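# Slowly pull the bottom cabinet drawer fully open

## Task

Open the cabinet's bottom drawer to its full extent, gently. It counts as an immediate failure to grip or push the drawer hard, to slide it quickly, to let it reach either stop of its travel faster than a crawl, to shift or tilt the cabinet more than slightly, to strike the drawer with any arm part other than the fingers, or to strike the cabinet with any part of the robot. The drawer must stay open on its own at the end; being held open by the robot does not count.

## Robot and tools

Robot: two Doosan M1013 arms, left_arm and right_arm, each carrying a Robotiq 2F-140 parallel gripper and a wrist camera. The root links sit in the scene frame at left_arm (+0.045, +0.546, 0) m and right_arm (-0.032, -0.669, 0) m, each turned only very slightly about z. Scene frame: origin on the table top midway between the arms, +x out over the table, +z up, left_arm on the +y side. The arm names are labels, not image sides.

Gripper frame: fingers point along the gripper's +z axis and close along its y axis. end_effector_position is the point between the pads when closed; closed fingertips reach about 33 mm past it, fully open ones about 9 mm. Closing pushes the fingertips about 24 mm further out, so keep that clearance from surfaces. Printed hand positions can be off, more so at long reach.

The row (used by execute_actions and move): always 18 numbers, each in [-1, 1], one list covering both arms: left dx, dy, dz, rx, ry, rz, left position, force_limit, speed, then the same nine for the right arm. The first six per arm are an offset, not a pose: a target relative to that gripper's pose in the most recent result that shows it (before any such result in the scene, or in the second and later calls within one reply, relative to where the gripper is when the action begins), expressed in the gripper's own axes. Scale: 1.0 equals 0.6 m for dx, dy, dz and 180 degrees for rx, ry, rz, which together form one rotation vector. Sending zeros therefore drives the arm back to that reference pose; it is not a pause. The last three per arm are absolute gripper commands: position +1 fully open (140 mm), about -0.8 pads touch, -1 closes until blocked; force_limit -1/0/+1 gives about 14/60/107 N; speed -1/0/+1 gives about 30/140/250 mm/s. To leave a gripper unchanged, resend its previous three values, since 0 is itself a command.

execute_actions: {"actions": [...], optional "pictures"}. An empty list just reports the state. One action {"rows": [...], "steps": n} with up to 15 rows and n up to 15 steps of 1/30 s (default 15); each row lasts one step, each is measured from the same reference pose, and the last row repeats if rows are fewer than steps. A wait {"steps": n}, n up to 300, sends nothing and returns once n steps have passed since the previous result. A refused call sends nothing.

move: {"target": one 18-number row, "speed": m/s from 0.002 to 0.5, default 0.25; rotation capped at twice that in rad/s}. Each gripper follows a straight path toward its target; paths finish together, last 0.5 to 10 s and are cut off after 10 s. Paths ignore obstacles and the other arm; grippers lag, drift and can overshoot the speed near a straight arm. Gripper numbers are sent at the start. Faster contact hits harder, and a target placed beyond a firm contact presses harder; the arms are stiff, so even a small overshoot into something rigid can trigger a fault.

wait: {"seconds": 0 to 10}, sends nothing new. zoom_image: {"camera": cam_high, cam_left_wrist or cam_right_wrist, "region": [x0, y0, x1, y1] pixels, at most 504 by 504}.

Control details: each step the commanded pose is clipped to within 70 mm and 16 degrees of the measured pose, then tracked by damped inverse kinematics, favouring position over orientation. After an action ends the arm only continues to its last clipped pose, so far targets need further calls. The simulation keeps running while the operator thinks.

Results: a state line per arm with position (m), quat_wxyz and velocities in the scene frame; gripper object_status (0 moving, 1 blocked while opening, 2 blocked while closing, i.e. gripping, 3 reached target or pads met) and position_measured in counts (3 open, 230 pads meeting). Stopped fingers hold until a new position differing by 0.01 or more is sent; to grip harder, raise force_limit and switch between -1 and -0.98. A move adds a "move:" line with its ending (done, off_target, moving, held, fault) and limits (paced means the pose was clipped; held means a clearance check blocked steps, after which the arm may jump faster). HELD marks blocked steps; "pose unreachable" names an arm whose command the clearance check altered. A "Hand target" line shows where each gripper is being driven. Flange force and joint torques are noisy estimates.

Avoid: contact torque at a joint limit or 144 N outside force on an arm causes a 10 s stop; arms pressing each other; knocking anything off the table; MOTOR HOT warnings that lead to an over-temperature brake. For this drawer: approach the handle slowly, grip with modest force, pull at low speed and ease off before the end stop, keep arm links clear of drawer and cabinet, then release so the drawer stays open by itself.

Each tool is called after "Request:" as a command line: name --argument value for each argument, lists and objects as JSON in quotes; but a table of rows of numbers goes row by row, as --pt "numbers of a row", without its own name.

## Session

Request:
execute_actions --actions '[]'

Scene clock: 0.00 s of 4700.00 s.
left_arm: end_effector_position=(+0.6954, +0.5294, +0.3212) position_measured=162 object_status=3 end_effector_quat_wxyz=(+0.001, +1.000, -0.012, -0.000) end_effector_velocity=(-0.001, -0.000, -0.001) end_effector_angular_velocity=(+0.000, +0.002, -0.001) | right_arm: end_effector_position=(+0.6119, +0.1558, +0.1455) position_measured=3 object_status=3 end_effector_quat_wxyz=(+0.207, +0.439, +0.835, +0.257) end_effector_velocity=(+0.000, -0.000, -0.000) end_effector_angular_velocity=(+0.000, +0.000, -0.001)
Joint positions: left_arm=[-0.053  0.165  1.605 -0.002  1.372  1.517] | right_arm=[ 0.948  0.636  1.39  -0.621  0.62   0.801]
Joint velocities: left_arm=[-0.     0.     0.002 -0.     0.     0.001] | right_arm=[-0.     0.     0.    -0.    -0.001  0.001]
Joint torques (N m, as the joint torque sensors report them, + toward a larger angle): no reading
Flange force (N, the push that the arm receives, along the gripper's own x y z axes): no reading
Hand target (left_arm): +0.695, +0.529, +0.321; +0.001, +1.000, -0.012, -0.000
Hand target (right_arm): +0.612, +0.156, +0.145; +0.207, +0.439, +0.836, +0.257

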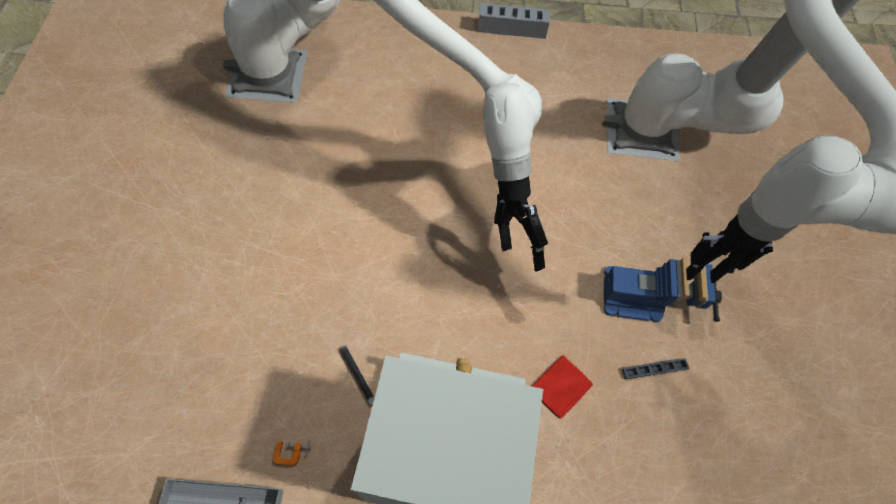

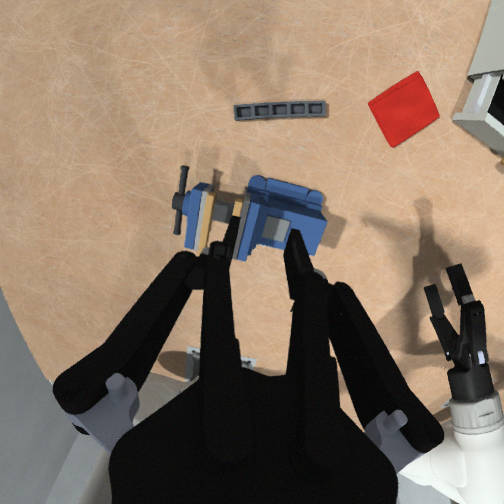

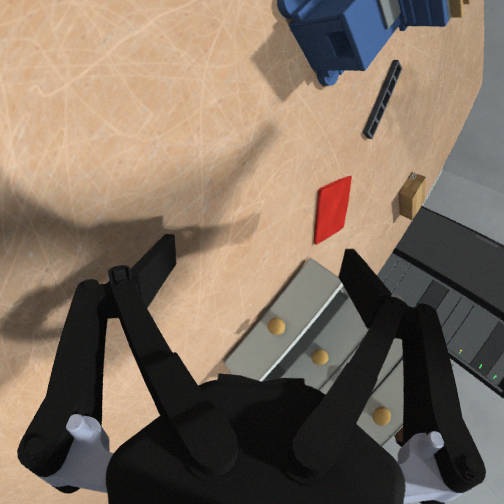

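Request:
move --target '[0,0,0,0,0,0,0,0,0,-0.238,-0.007,0.042,-0.116,-0.073,0.675,0.3,-1,0]'

Request:
show_instructions

Scene clock: 13.90 s of 4700.00 s.
left_arm: end_effector_position=(+0.6954, +0.5294, +0.3212) position_measured=129 object_status=3 end_effector_quat_wxyz=(+0.001, +1.000, -0.012, -0.000) end_effector_velocity=(-0.000, +0.000, +0.000) end_effector_angular_velocity=(-0.000, -0.001, -0.000) | right_arm: end_effector_position=(+0.6992, +0.0400, +0.1405) position_measured=91 object_status=3 end_effector_quat_wxyz=(+0.018, +0.922, -0.045, +0.383) end_effector_velocity=(+0.000, +0.000, +0.000) end_effector_angular_velocity=(+0.001, -0.000, -0.001)
Joint positions: left_arm=[-0.053  0.165  1.605 -0.002  1.372  1.517] | right_arm=[ 0.901  0.679  1.375 -0.927  0.864  3.154]
Joint velocities: left_arm=[ 0.    -0.001  0.    -0.    -0.     0.   ] | right_arm=[ 0.    -0.    -0.     0.     0.     0.001]
Joint torques (N m, as the joint torque sensors report them, + toward a larger angle): left_arm=[  3.14 -58.23 -42.63   3.47  -0.45   0.15] | right_arm=[  -1.54 -102.7   -37.63    0.85    0.09    0.16]
Flange force (N, the push that the arm receives, along the gripper's own x y z axes): left_arm=[-3.4 5.2 1.5] | right_arm=[-2.6 0.4 -0.2]
Hand target (left_arm): +0.695, +0.529, +0.321; +0.001, +1.000, -0.012, -0.000
Hand target (right_arm): +0.699, +0.040, +0.140; +0.018, +0.922, -0.045, +0.383
Off the commanded pose (left_arm): 0.000 m, 0 deg.
Off the commanded pose (right_arm): 0.000 m, 0 deg.
After step 90, 6.27 s passed at rest.
move: done

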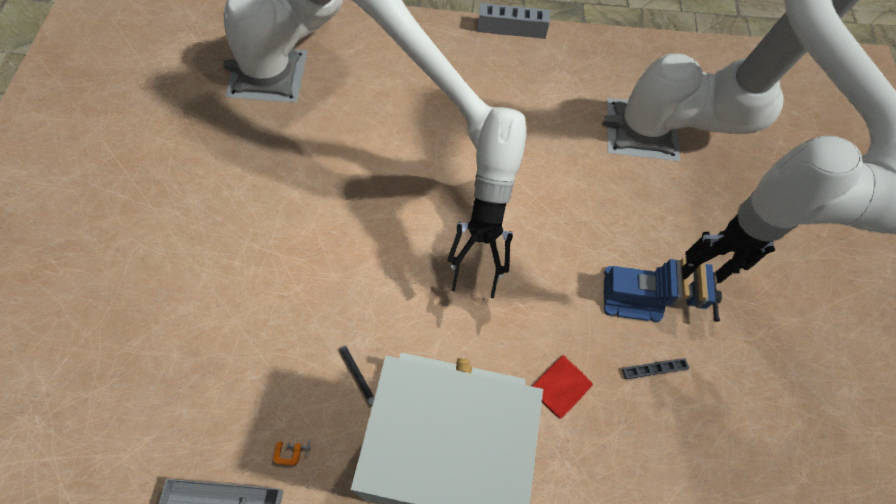

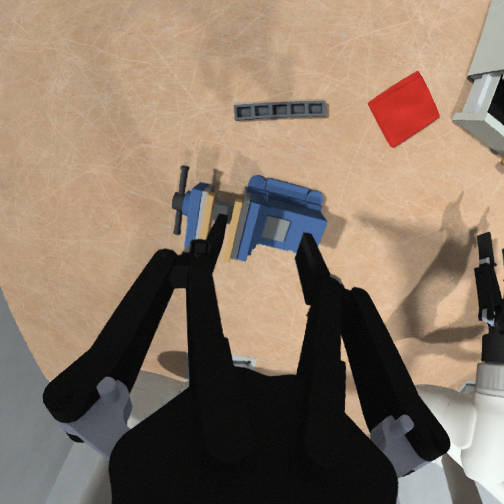

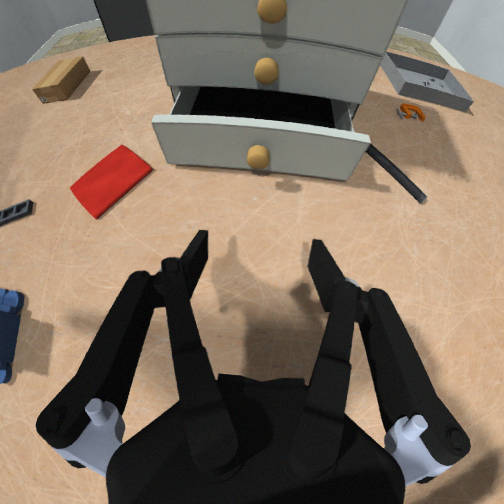

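Reference images for this scene: manual page 1, manual page 2, manual page 3, manual page 4, manual page 5.

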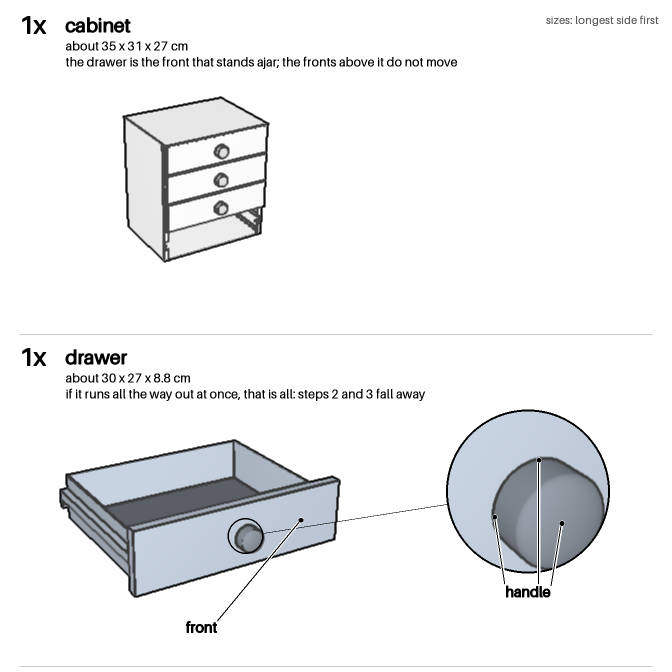

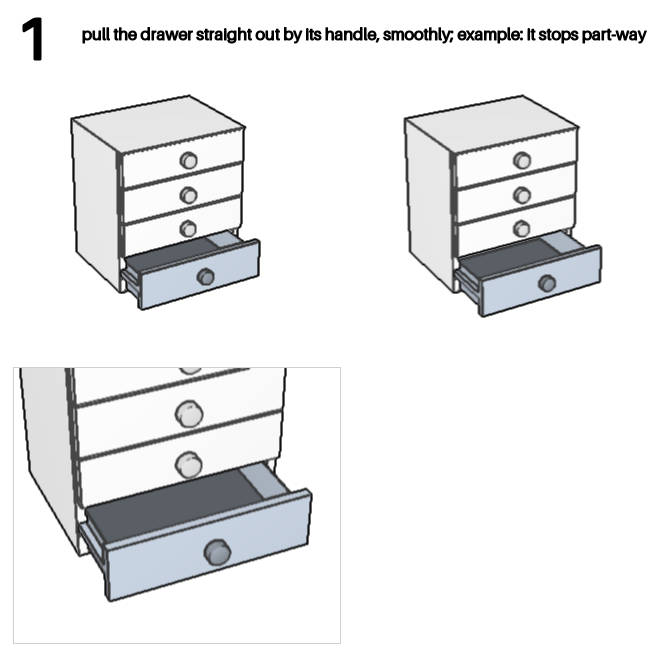

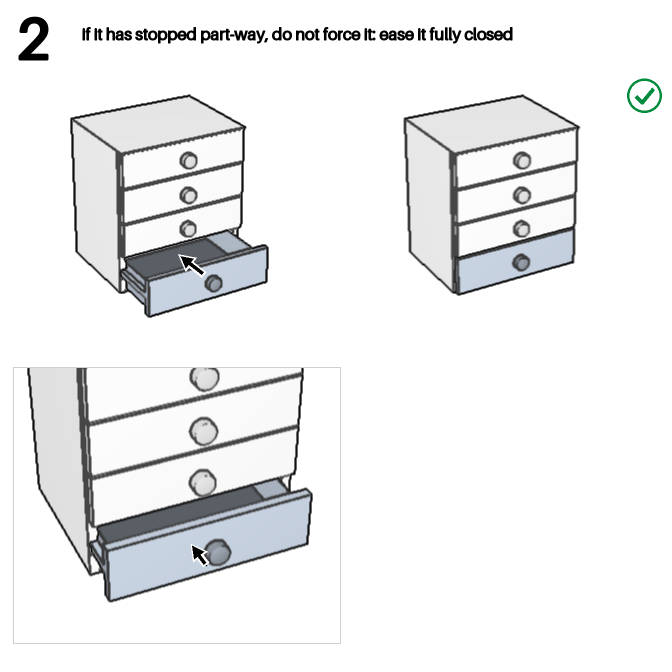

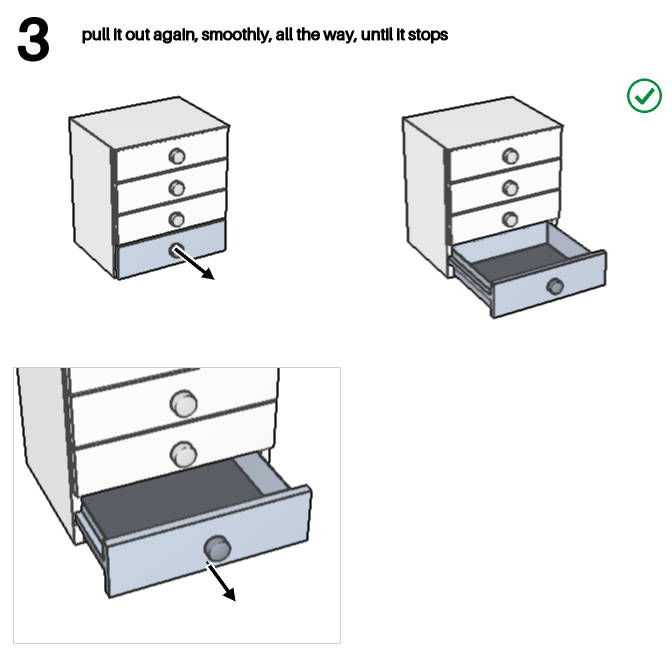

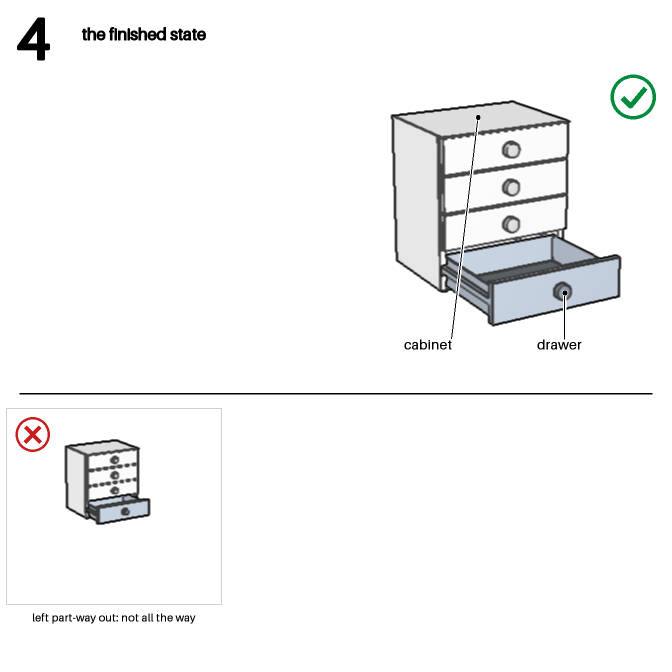

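Request:
move --target '[0,0,0,0,0,0,0,0,0,0.055,0.004,0.23,0,0,0,0.3,-1,0]' --speed 0.1

Scene clock: 18.97 s of 4700.00 s.
left_arm: end_effector_position=(+0.6954, +0.5294, +0.3212) position_measured=129 object_status=3 end_effector_quat_wxyz=(+0.001, +1.000, -0.012, -0.000) end_effector_velocity=(+0.000, +0.001, +0.000) end_effector_angular_velocity=(+0.000, -0.001, +0.001) | right_arm: end_effector_position=(+0.8196, +0.0259, +0.0665) position_measured=91 object_status=3 end_effector_quat_wxyz=(+0.018, +0.922, -0.045, +0.383) end_effector_velocity=(-0.000, +0.000, -0.000) end_effector_angular_velocity=(+0.001, +0.000, -0.000)
Joint positions: left_arm=[-0.053  0.165  1.605 -0.002  1.372  1.517] | right_arm=[ 0.789  0.829  1.246 -0.941  0.772  3.097]
Joint velocities: left_arm=[ 0.001 -0.    -0.     0.    -0.     0.   ] | right_arm=[ 0.001  0.     0.     0.    -0.     0.001]
Joint torques (N m, as the joint torque sensors report them, + toward a larger angle): left_arm=[  2.12 -59.67 -42.06   3.57  -0.3    0.21] | right_arm=[  -2.51 -113.45  -36.88    0.94    0.13    0.35]
Flange force (N, the push that the arm receives, along the gripper's own x y z axes): left_arm=[0.0 3.6 1.5] | right_arm=[-1.9 -0.8 -1.1]
Hand target (left_arm): +0.695, +0.529, +0.321; +0.001, +1.000, -0.012, -0.000
Hand target (right_arm): +0.820, +0.026, +0.067; +0.018, +0.922, -0.045, +0.383
Off the commanded pose (left_arm): 0.000 m, 0 deg.
Off the commanded pose (right_arm): 0.000 m, 0 deg.
After step 90, 0.37 s passed at rest.
move: done

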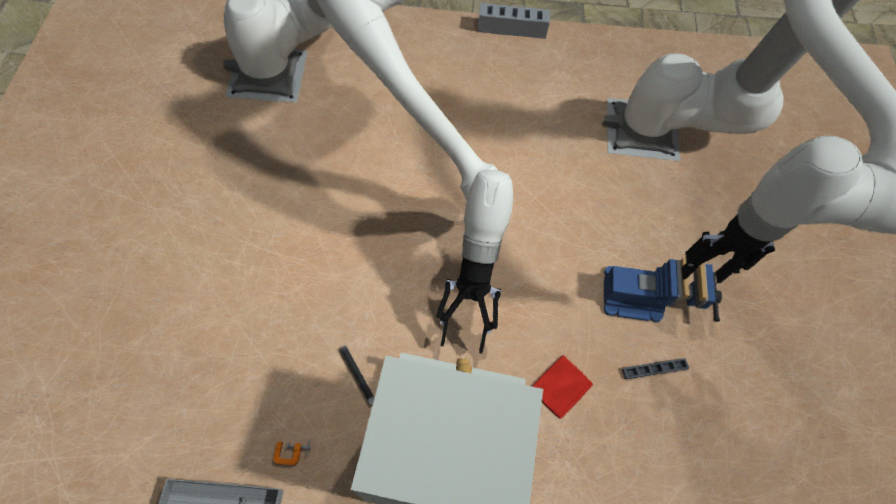

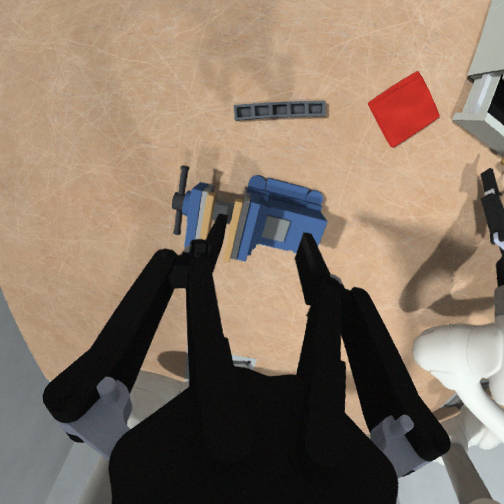

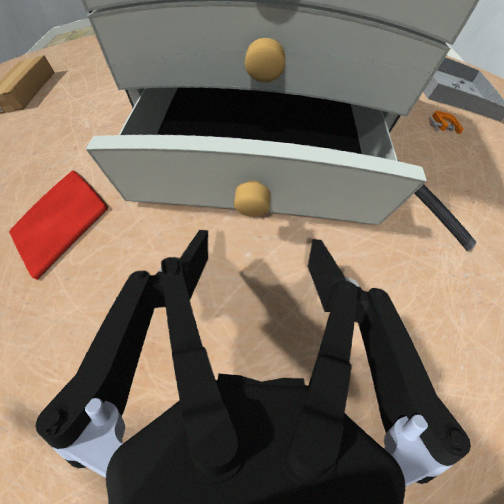

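Request:
move --target '[0,0,0,0,0,0,0,0,0,0.04,-0.008,0.066,0,0,0,0.3,-1,0]' --speed 0.03

Scene clock: 24.43 s of 4700.00 s.
left_arm: end_effector_position=(+0.6954, +0.5294, +0.3212) position_measured=129 object_status=3 end_effector_quat_wxyz=(+0.001, +1.000, -0.012, -0.000) end_effector_velocity=(-0.000, -0.001, +0.000) end_effector_angular_velocity=(-0.001, -0.000, +0.000) | right_arm: end_effector_position=(+0.8648, +0.0263, +0.0556) position_measured=91 object_status=3 end_effector_quat_wxyz=(+0.018, +0.922, -0.045, +0.383) end_effector_velocity=(+0.000, +0.000, +0.001) end_effector_angular_velocity=(+0.000, -0.001, +0.000)
Joint positions: left_arm=[-0.053  0.165  1.605 -0.002  1.372  1.517] | right_arm=[ 0.756  0.884  1.16  -0.913  0.767  3.037]
Joint velocities: left_arm=[-0.    -0.    -0.    -0.001  0.    -0.   ] | right_arm=[ 0.    -0.    -0.    -0.001 -0.     0.001]
Joint torques (N m, as the joint torque sensors report them, + toward a larger angle): left_arm=[  1.74 -59.12 -43.03   3.47  -0.33   0.37] | right_arm=[  -2.19 -118.38  -37.64    0.93   -0.15    0.39]
Flange force (N, the push that the arm receives, along the gripper's own x y z axes): left_arm=[-2.3 3.2 2.8] | right_arm=[-1.9 -1.8 -0.1]
Hand target (left_arm): +0.695, +0.529, +0.321; +0.001, +1.000, -0.012, -0.000
Hand target (right_arm): +0.865, +0.026, +0.056; +0.018, +0.922, -0.045, +0.383
Off the commanded pose (left_arm): 0.000 m, 0 deg.
Off the commanded pose (right_arm): 0.000 m, 0 deg.
After step 90, 0.70 s passed at rest.
move: done

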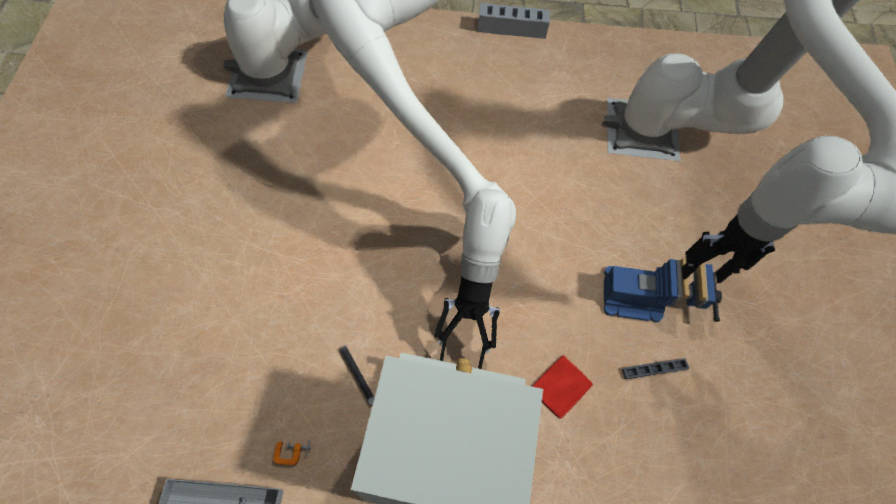

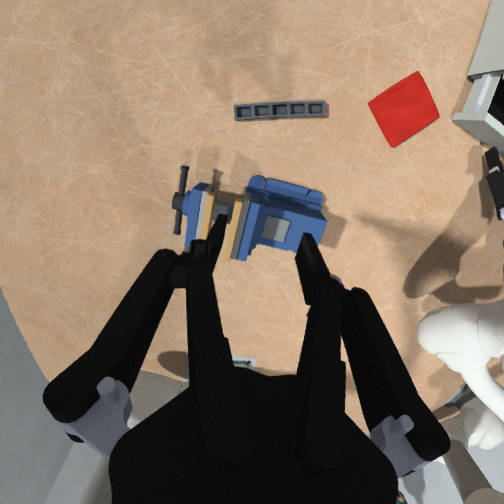

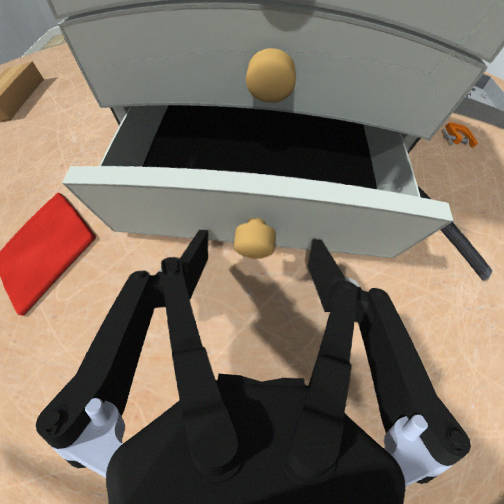

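Request:
move --target '[0,0,0,0,0,0,0,0,0,0,-0.003,0,0,0,0,0.3,-1,0]' --speed 0.02

Request:
move --target '[0,0,0,0,0,0,0,0,0,0,0,0,0,0,0,-1,-1,-0.6]'

Scene clock: 30.33 s of 4700.00 s.
left_arm: end_effector_position=(+0.6954, +0.5294, +0.3212) position_measured=129 object_status=3 end_effector_quat_wxyz=(+0.001, +1.000, -0.012, -0.000) end_effector_velocity=(-0.000, -0.000, +0.001) end_effector_angular_velocity=(-0.000, -0.003, -0.001) | right_arm: end_effector_position=(+0.8650, +0.0281, +0.0556) position_measured=91 object_status=3 end_effector_quat_wxyz=(+0.018, +0.922, -0.045, +0.383) end_effector_velocity=(+0.001, -0.000, +0.000) end_effector_angular_velocity=(-0.000, -0.001, +0.001)
Joint positions: left_arm=[-0.053  0.165  1.605 -0.002  1.372  1.517] | right_arm=[ 0.757  0.887  1.156 -0.912  0.769  3.035]
Joint velocities: left_arm=[-0.001 -0.002 -0.     0.    -0.     0.   ] | right_arm=[-0.    -0.    -0.    -0.    -0.    -0.001]
Joint torques (N m, as the joint torque sensors report them, + toward a larger angle): left_arm=[  3.47 -57.55 -42.31   3.54  -0.43   0.3 ] | right_arm=[  -1.71 -118.33  -38.15    1.02    0.1     0.32]
Flange force (N, the push that the arm receives, along the gripper's own x y z axes): left_arm=[-4.1 5.8 0.8] | right_arm=[-2.4 0.8 -0.6]
Hand target (left_arm): +0.695, +0.529, +0.321; +0.001, +1.000, -0.012, -0.000
Hand target (right_arm): +0.865, +0.028, +0.056; +0.018, +0.922, -0.045, +0.383
Off the commanded pose (left_arm): 0.000 m, 0 deg.
Off the commanded pose (right_arm): 0.000 m, 0 deg.
After step 90, 2.20 s passed at rest.
move: done

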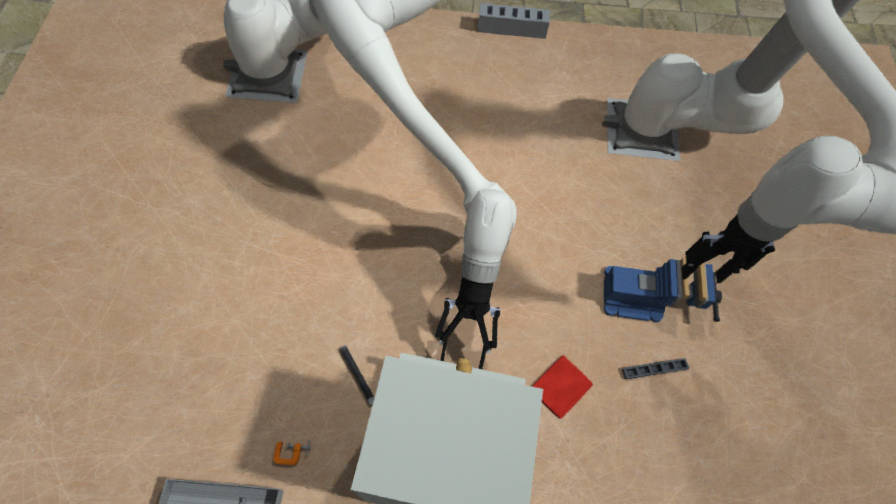

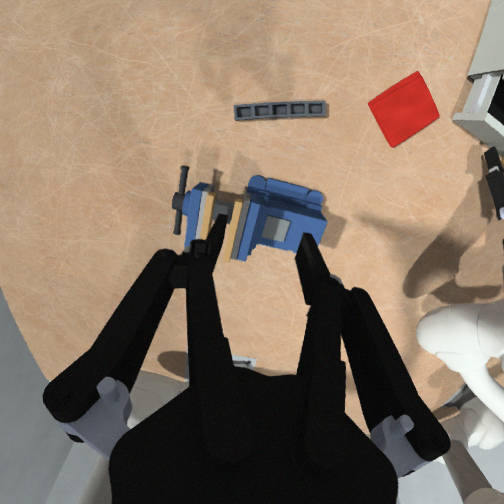

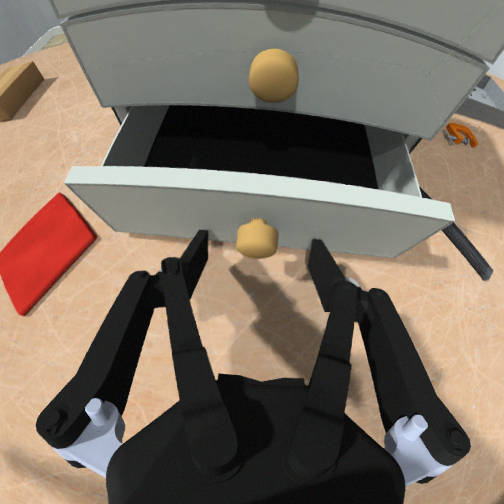

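Scene clock: 31.37 s of 4700.00 s.
left_arm: end_effector_position=(+0.6954, +0.5294, +0.3212) position_measured=129 object_status=3 end_effector_quat_wxyz=(+0.001, +1.000, -0.012, -0.000) end_effector_velocity=(+0.000, +0.000, +0.001) end_effector_angular_velocity=(+0.000, -0.001, +0.000) | right_arm: end_effector_position=(+0.8649, +0.0285, +0.0557) position_measured=182 object_status=2 end_effector_quat_wxyz=(+0.018, +0.922, -0.045, +0.383) end_effector_velocity=(-0.000, -0.001, +0.000) end_effector_angular_velocity=(-0.001, +0.000, -0.002)
Joint positions: left_arm=[-0.053  0.165  1.605 -0.002  1.372  1.517] | right_arm=[ 0.757  0.887  1.156 -0.912  0.769  3.035]
Joint velocities: left_arm=[-0.    -0.001 -0.     0.    -0.    -0.   ] | right_arm=[-0.    -0.     0.    -0.     0.002  0.001]
Joint torques (N m, as the joint torque sensors report them, + toward a larger angle): left_arm=[  2.99 -58.12 -42.45   3.73  -0.4    0.37] | right_arm=[ -28.24 -116.69  -27.46    0.04    9.93    0.7 ]
Flange force (N, the push that the arm receives, along the gripper's own x y z axes): left_arm=[-2.8 5.1 1.5] | right_arm=[-3.5 -30.2 -1.3]
Hand target (left_arm): +0.695, +0.529, +0.321; +0.001, +1.000, -0.012, -0.000
Hand target (right_arm): +0.865, +0.028, +0.056; +0.018, +0.922, -0.045, +0.383
Off the commanded pose (left_arm): 0.000 m, 0 deg.
Off the commanded pose (right_arm): 0.000 m, 0 deg.
move: done

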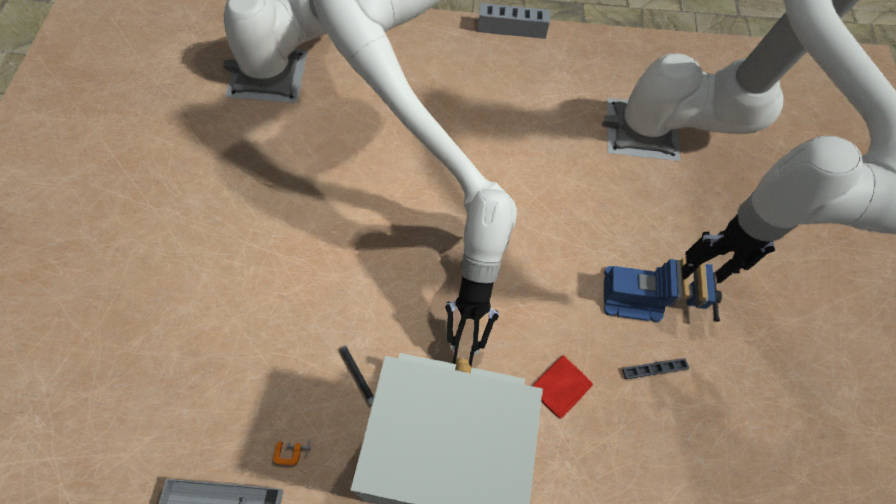

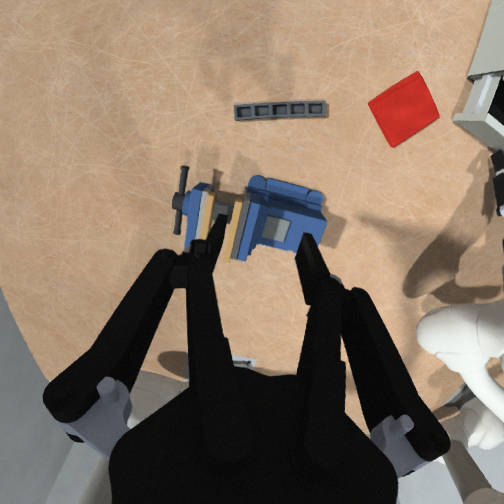

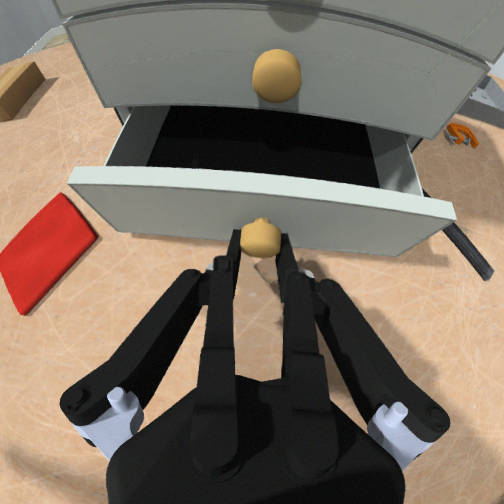

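Request:
move --target '[0,0,0,0,0,0,0,0,0,-0.035,-0.004,-0.035,0,0,0,-1,-1,-0.6]' --speed 0.012

Scene clock: 37.50 s of 4700.00 s.
left_arm: end_effector_position=(+0.6954, +0.5294, +0.3212) position_measured=129 object_status=3 end_effector_quat_wxyz=(+0.001, +1.000, -0.012, -0.000) end_effector_velocity=(-0.000, +0.000, +0.001) end_effector_angular_velocity=(+0.001, -0.001, -0.001) | right_arm: end_effector_position=(+0.8356, +0.0337, +0.0556) position_measured=183 object_status=2 end_effector_quat_wxyz=(+0.018, +0.922, -0.045, +0.383) end_effector_velocity=(+0.000, -0.000, -0.000) end_effector_angular_velocity=(-0.001, -0.000, +0.000)
Joint positions: left_arm=[-0.053  0.165  1.605 -0.002  1.372  1.517] | right_arm=[ 0.783  0.862  1.203 -0.933  0.773  3.082]
Joint velocities: left_arm=[-0.    -0.001  0.     0.001 -0.     0.001] | right_arm=[-0.     0.     0.    -0.001  0.    -0.   ]
Joint torques (N m, as the joint torque sensors report them, + toward a larger angle): left_arm=[  3.19 -59.01 -42.7    3.31  -0.48   0.31] | right_arm=[  22.21 -114.52  -44.21    2.35   -9.08    0.12]
Flange force (N, the push that the arm receives, along the gripper's own x y z axes): left_arm=[-1.7 5.3 2.4] | right_arm=[3.5 24.9 0.5]
Hand target (left_arm): +0.695, +0.529, +0.321; +0.001, +1.000, -0.012, -0.000
Hand target (right_arm): +0.836, +0.034, +0.056; +0.018, +0.922, -0.045, +0.383
Off the commanded pose (left_arm): 0.000 m, 0 deg.
Off the commanded pose (right_arm): 0.000 m, 0 deg.
After step 90, 0.40 s passed at rest.
move: done

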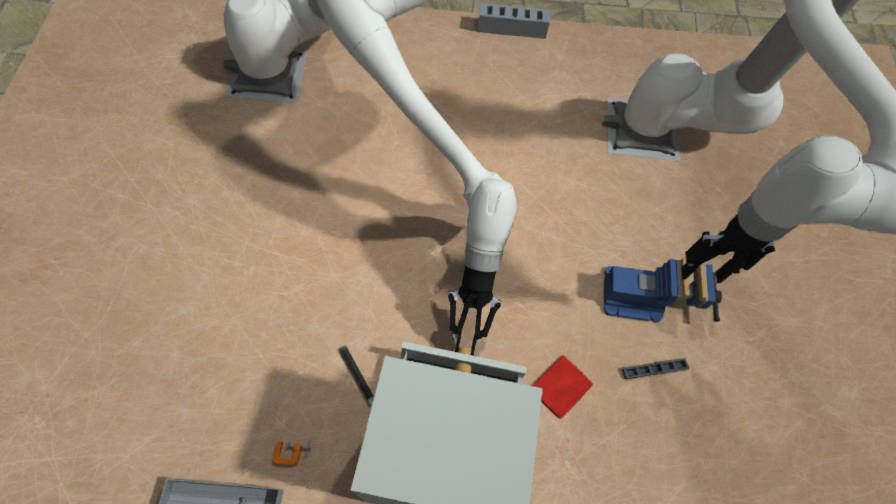

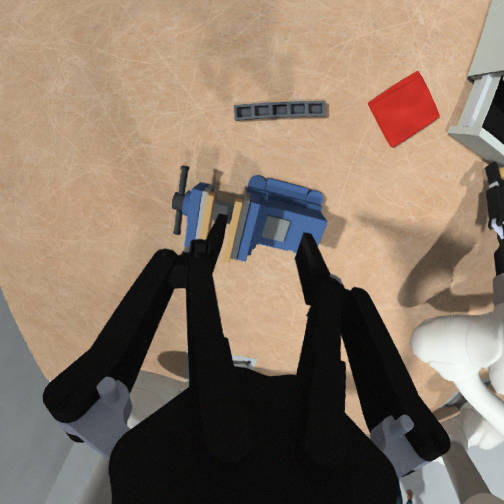

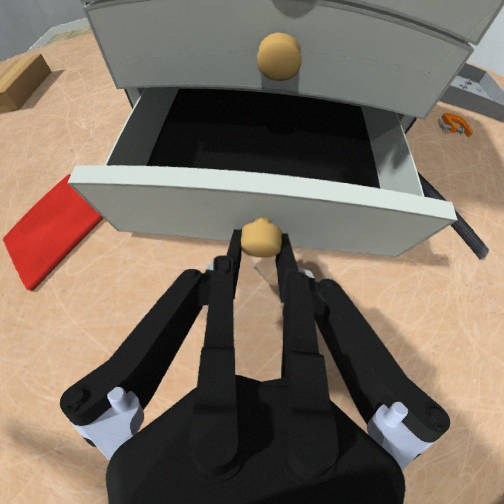

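Request:
move --target '[0,0,0,0,0,0,0,0,0,-0.035,0.003,-0.035,0,0,0,-1,-1,-0.6]' --speed 0.012

Scene clock: 43.17 s of 4700.00 s.
left_arm: end_effector_position=(+0.6954, +0.5294, +0.3212) position_measured=129 object_status=3 end_effector_quat_wxyz=(+0.001, +1.000, -0.012, -0.000) end_effector_velocity=(+0.000, -0.000, -0.001) end_effector_angular_velocity=(+0.000, +0.002, -0.001) | right_arm: end_effector_position=(+0.8058, +0.0348, +0.0555) position_measured=201 object_status=0 end_effector_quat_wxyz=(+0.018, +0.922, -0.045, +0.383) end_effector_velocity=(+0.000, +0.000, +0.001) end_effector_angular_velocity=(-0.000, -0.002, +0.001)
Joint positions: left_arm=[-0.053  0.165  1.605 -0.002  1.372  1.517] | right_arm=[ 0.806  0.835  1.257 -0.956  0.774  3.13 ]
Joint velocities: left_arm=[-0.     0.002  0.     0.     0.     0.   ] | right_arm=[ 0.    -0.    -0.    -0.002 -0.     0.001]
Joint torques (N m, as the joint torque sensors report them, + toward a larger angle): left_arm=[  3.21 -58.61 -42.53   3.53  -0.4    0.43] | right_arm=[  -9.8  -128.19  -44.61   -2.39    2.04    0.35]
Flange force (N, the push that the arm receives, along the gripper's own x y z axes): left_arm=[-1.6 5.8 2.1] | right_arm=[-15.4 -5.0 5.9]
Hand target (left_arm): +0.695, +0.529, +0.321; +0.001, +1.000, -0.012, -0.000
Hand target (right_arm): +0.806, +0.035, +0.056; +0.018, +0.922, -0.045, +0.383
Off the commanded pose (left_arm): 0.000 m, 0 deg.
Off the commanded pose (right_arm): 0.000 m, 0 deg.
move: done

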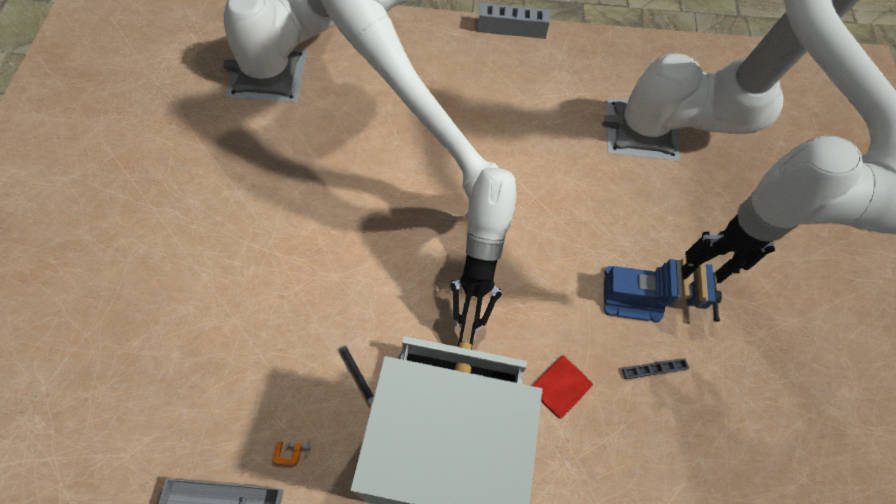

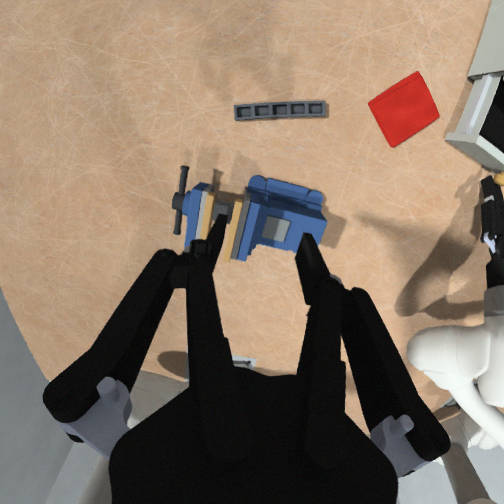

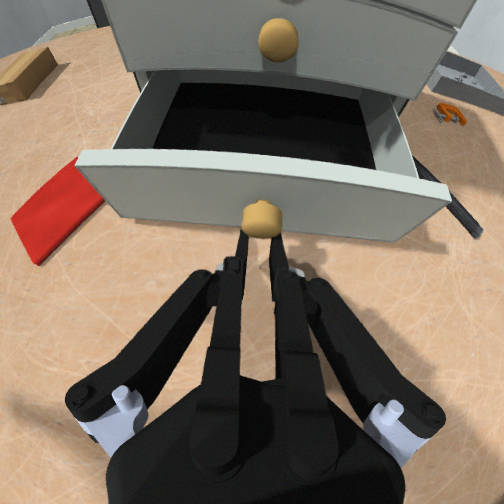

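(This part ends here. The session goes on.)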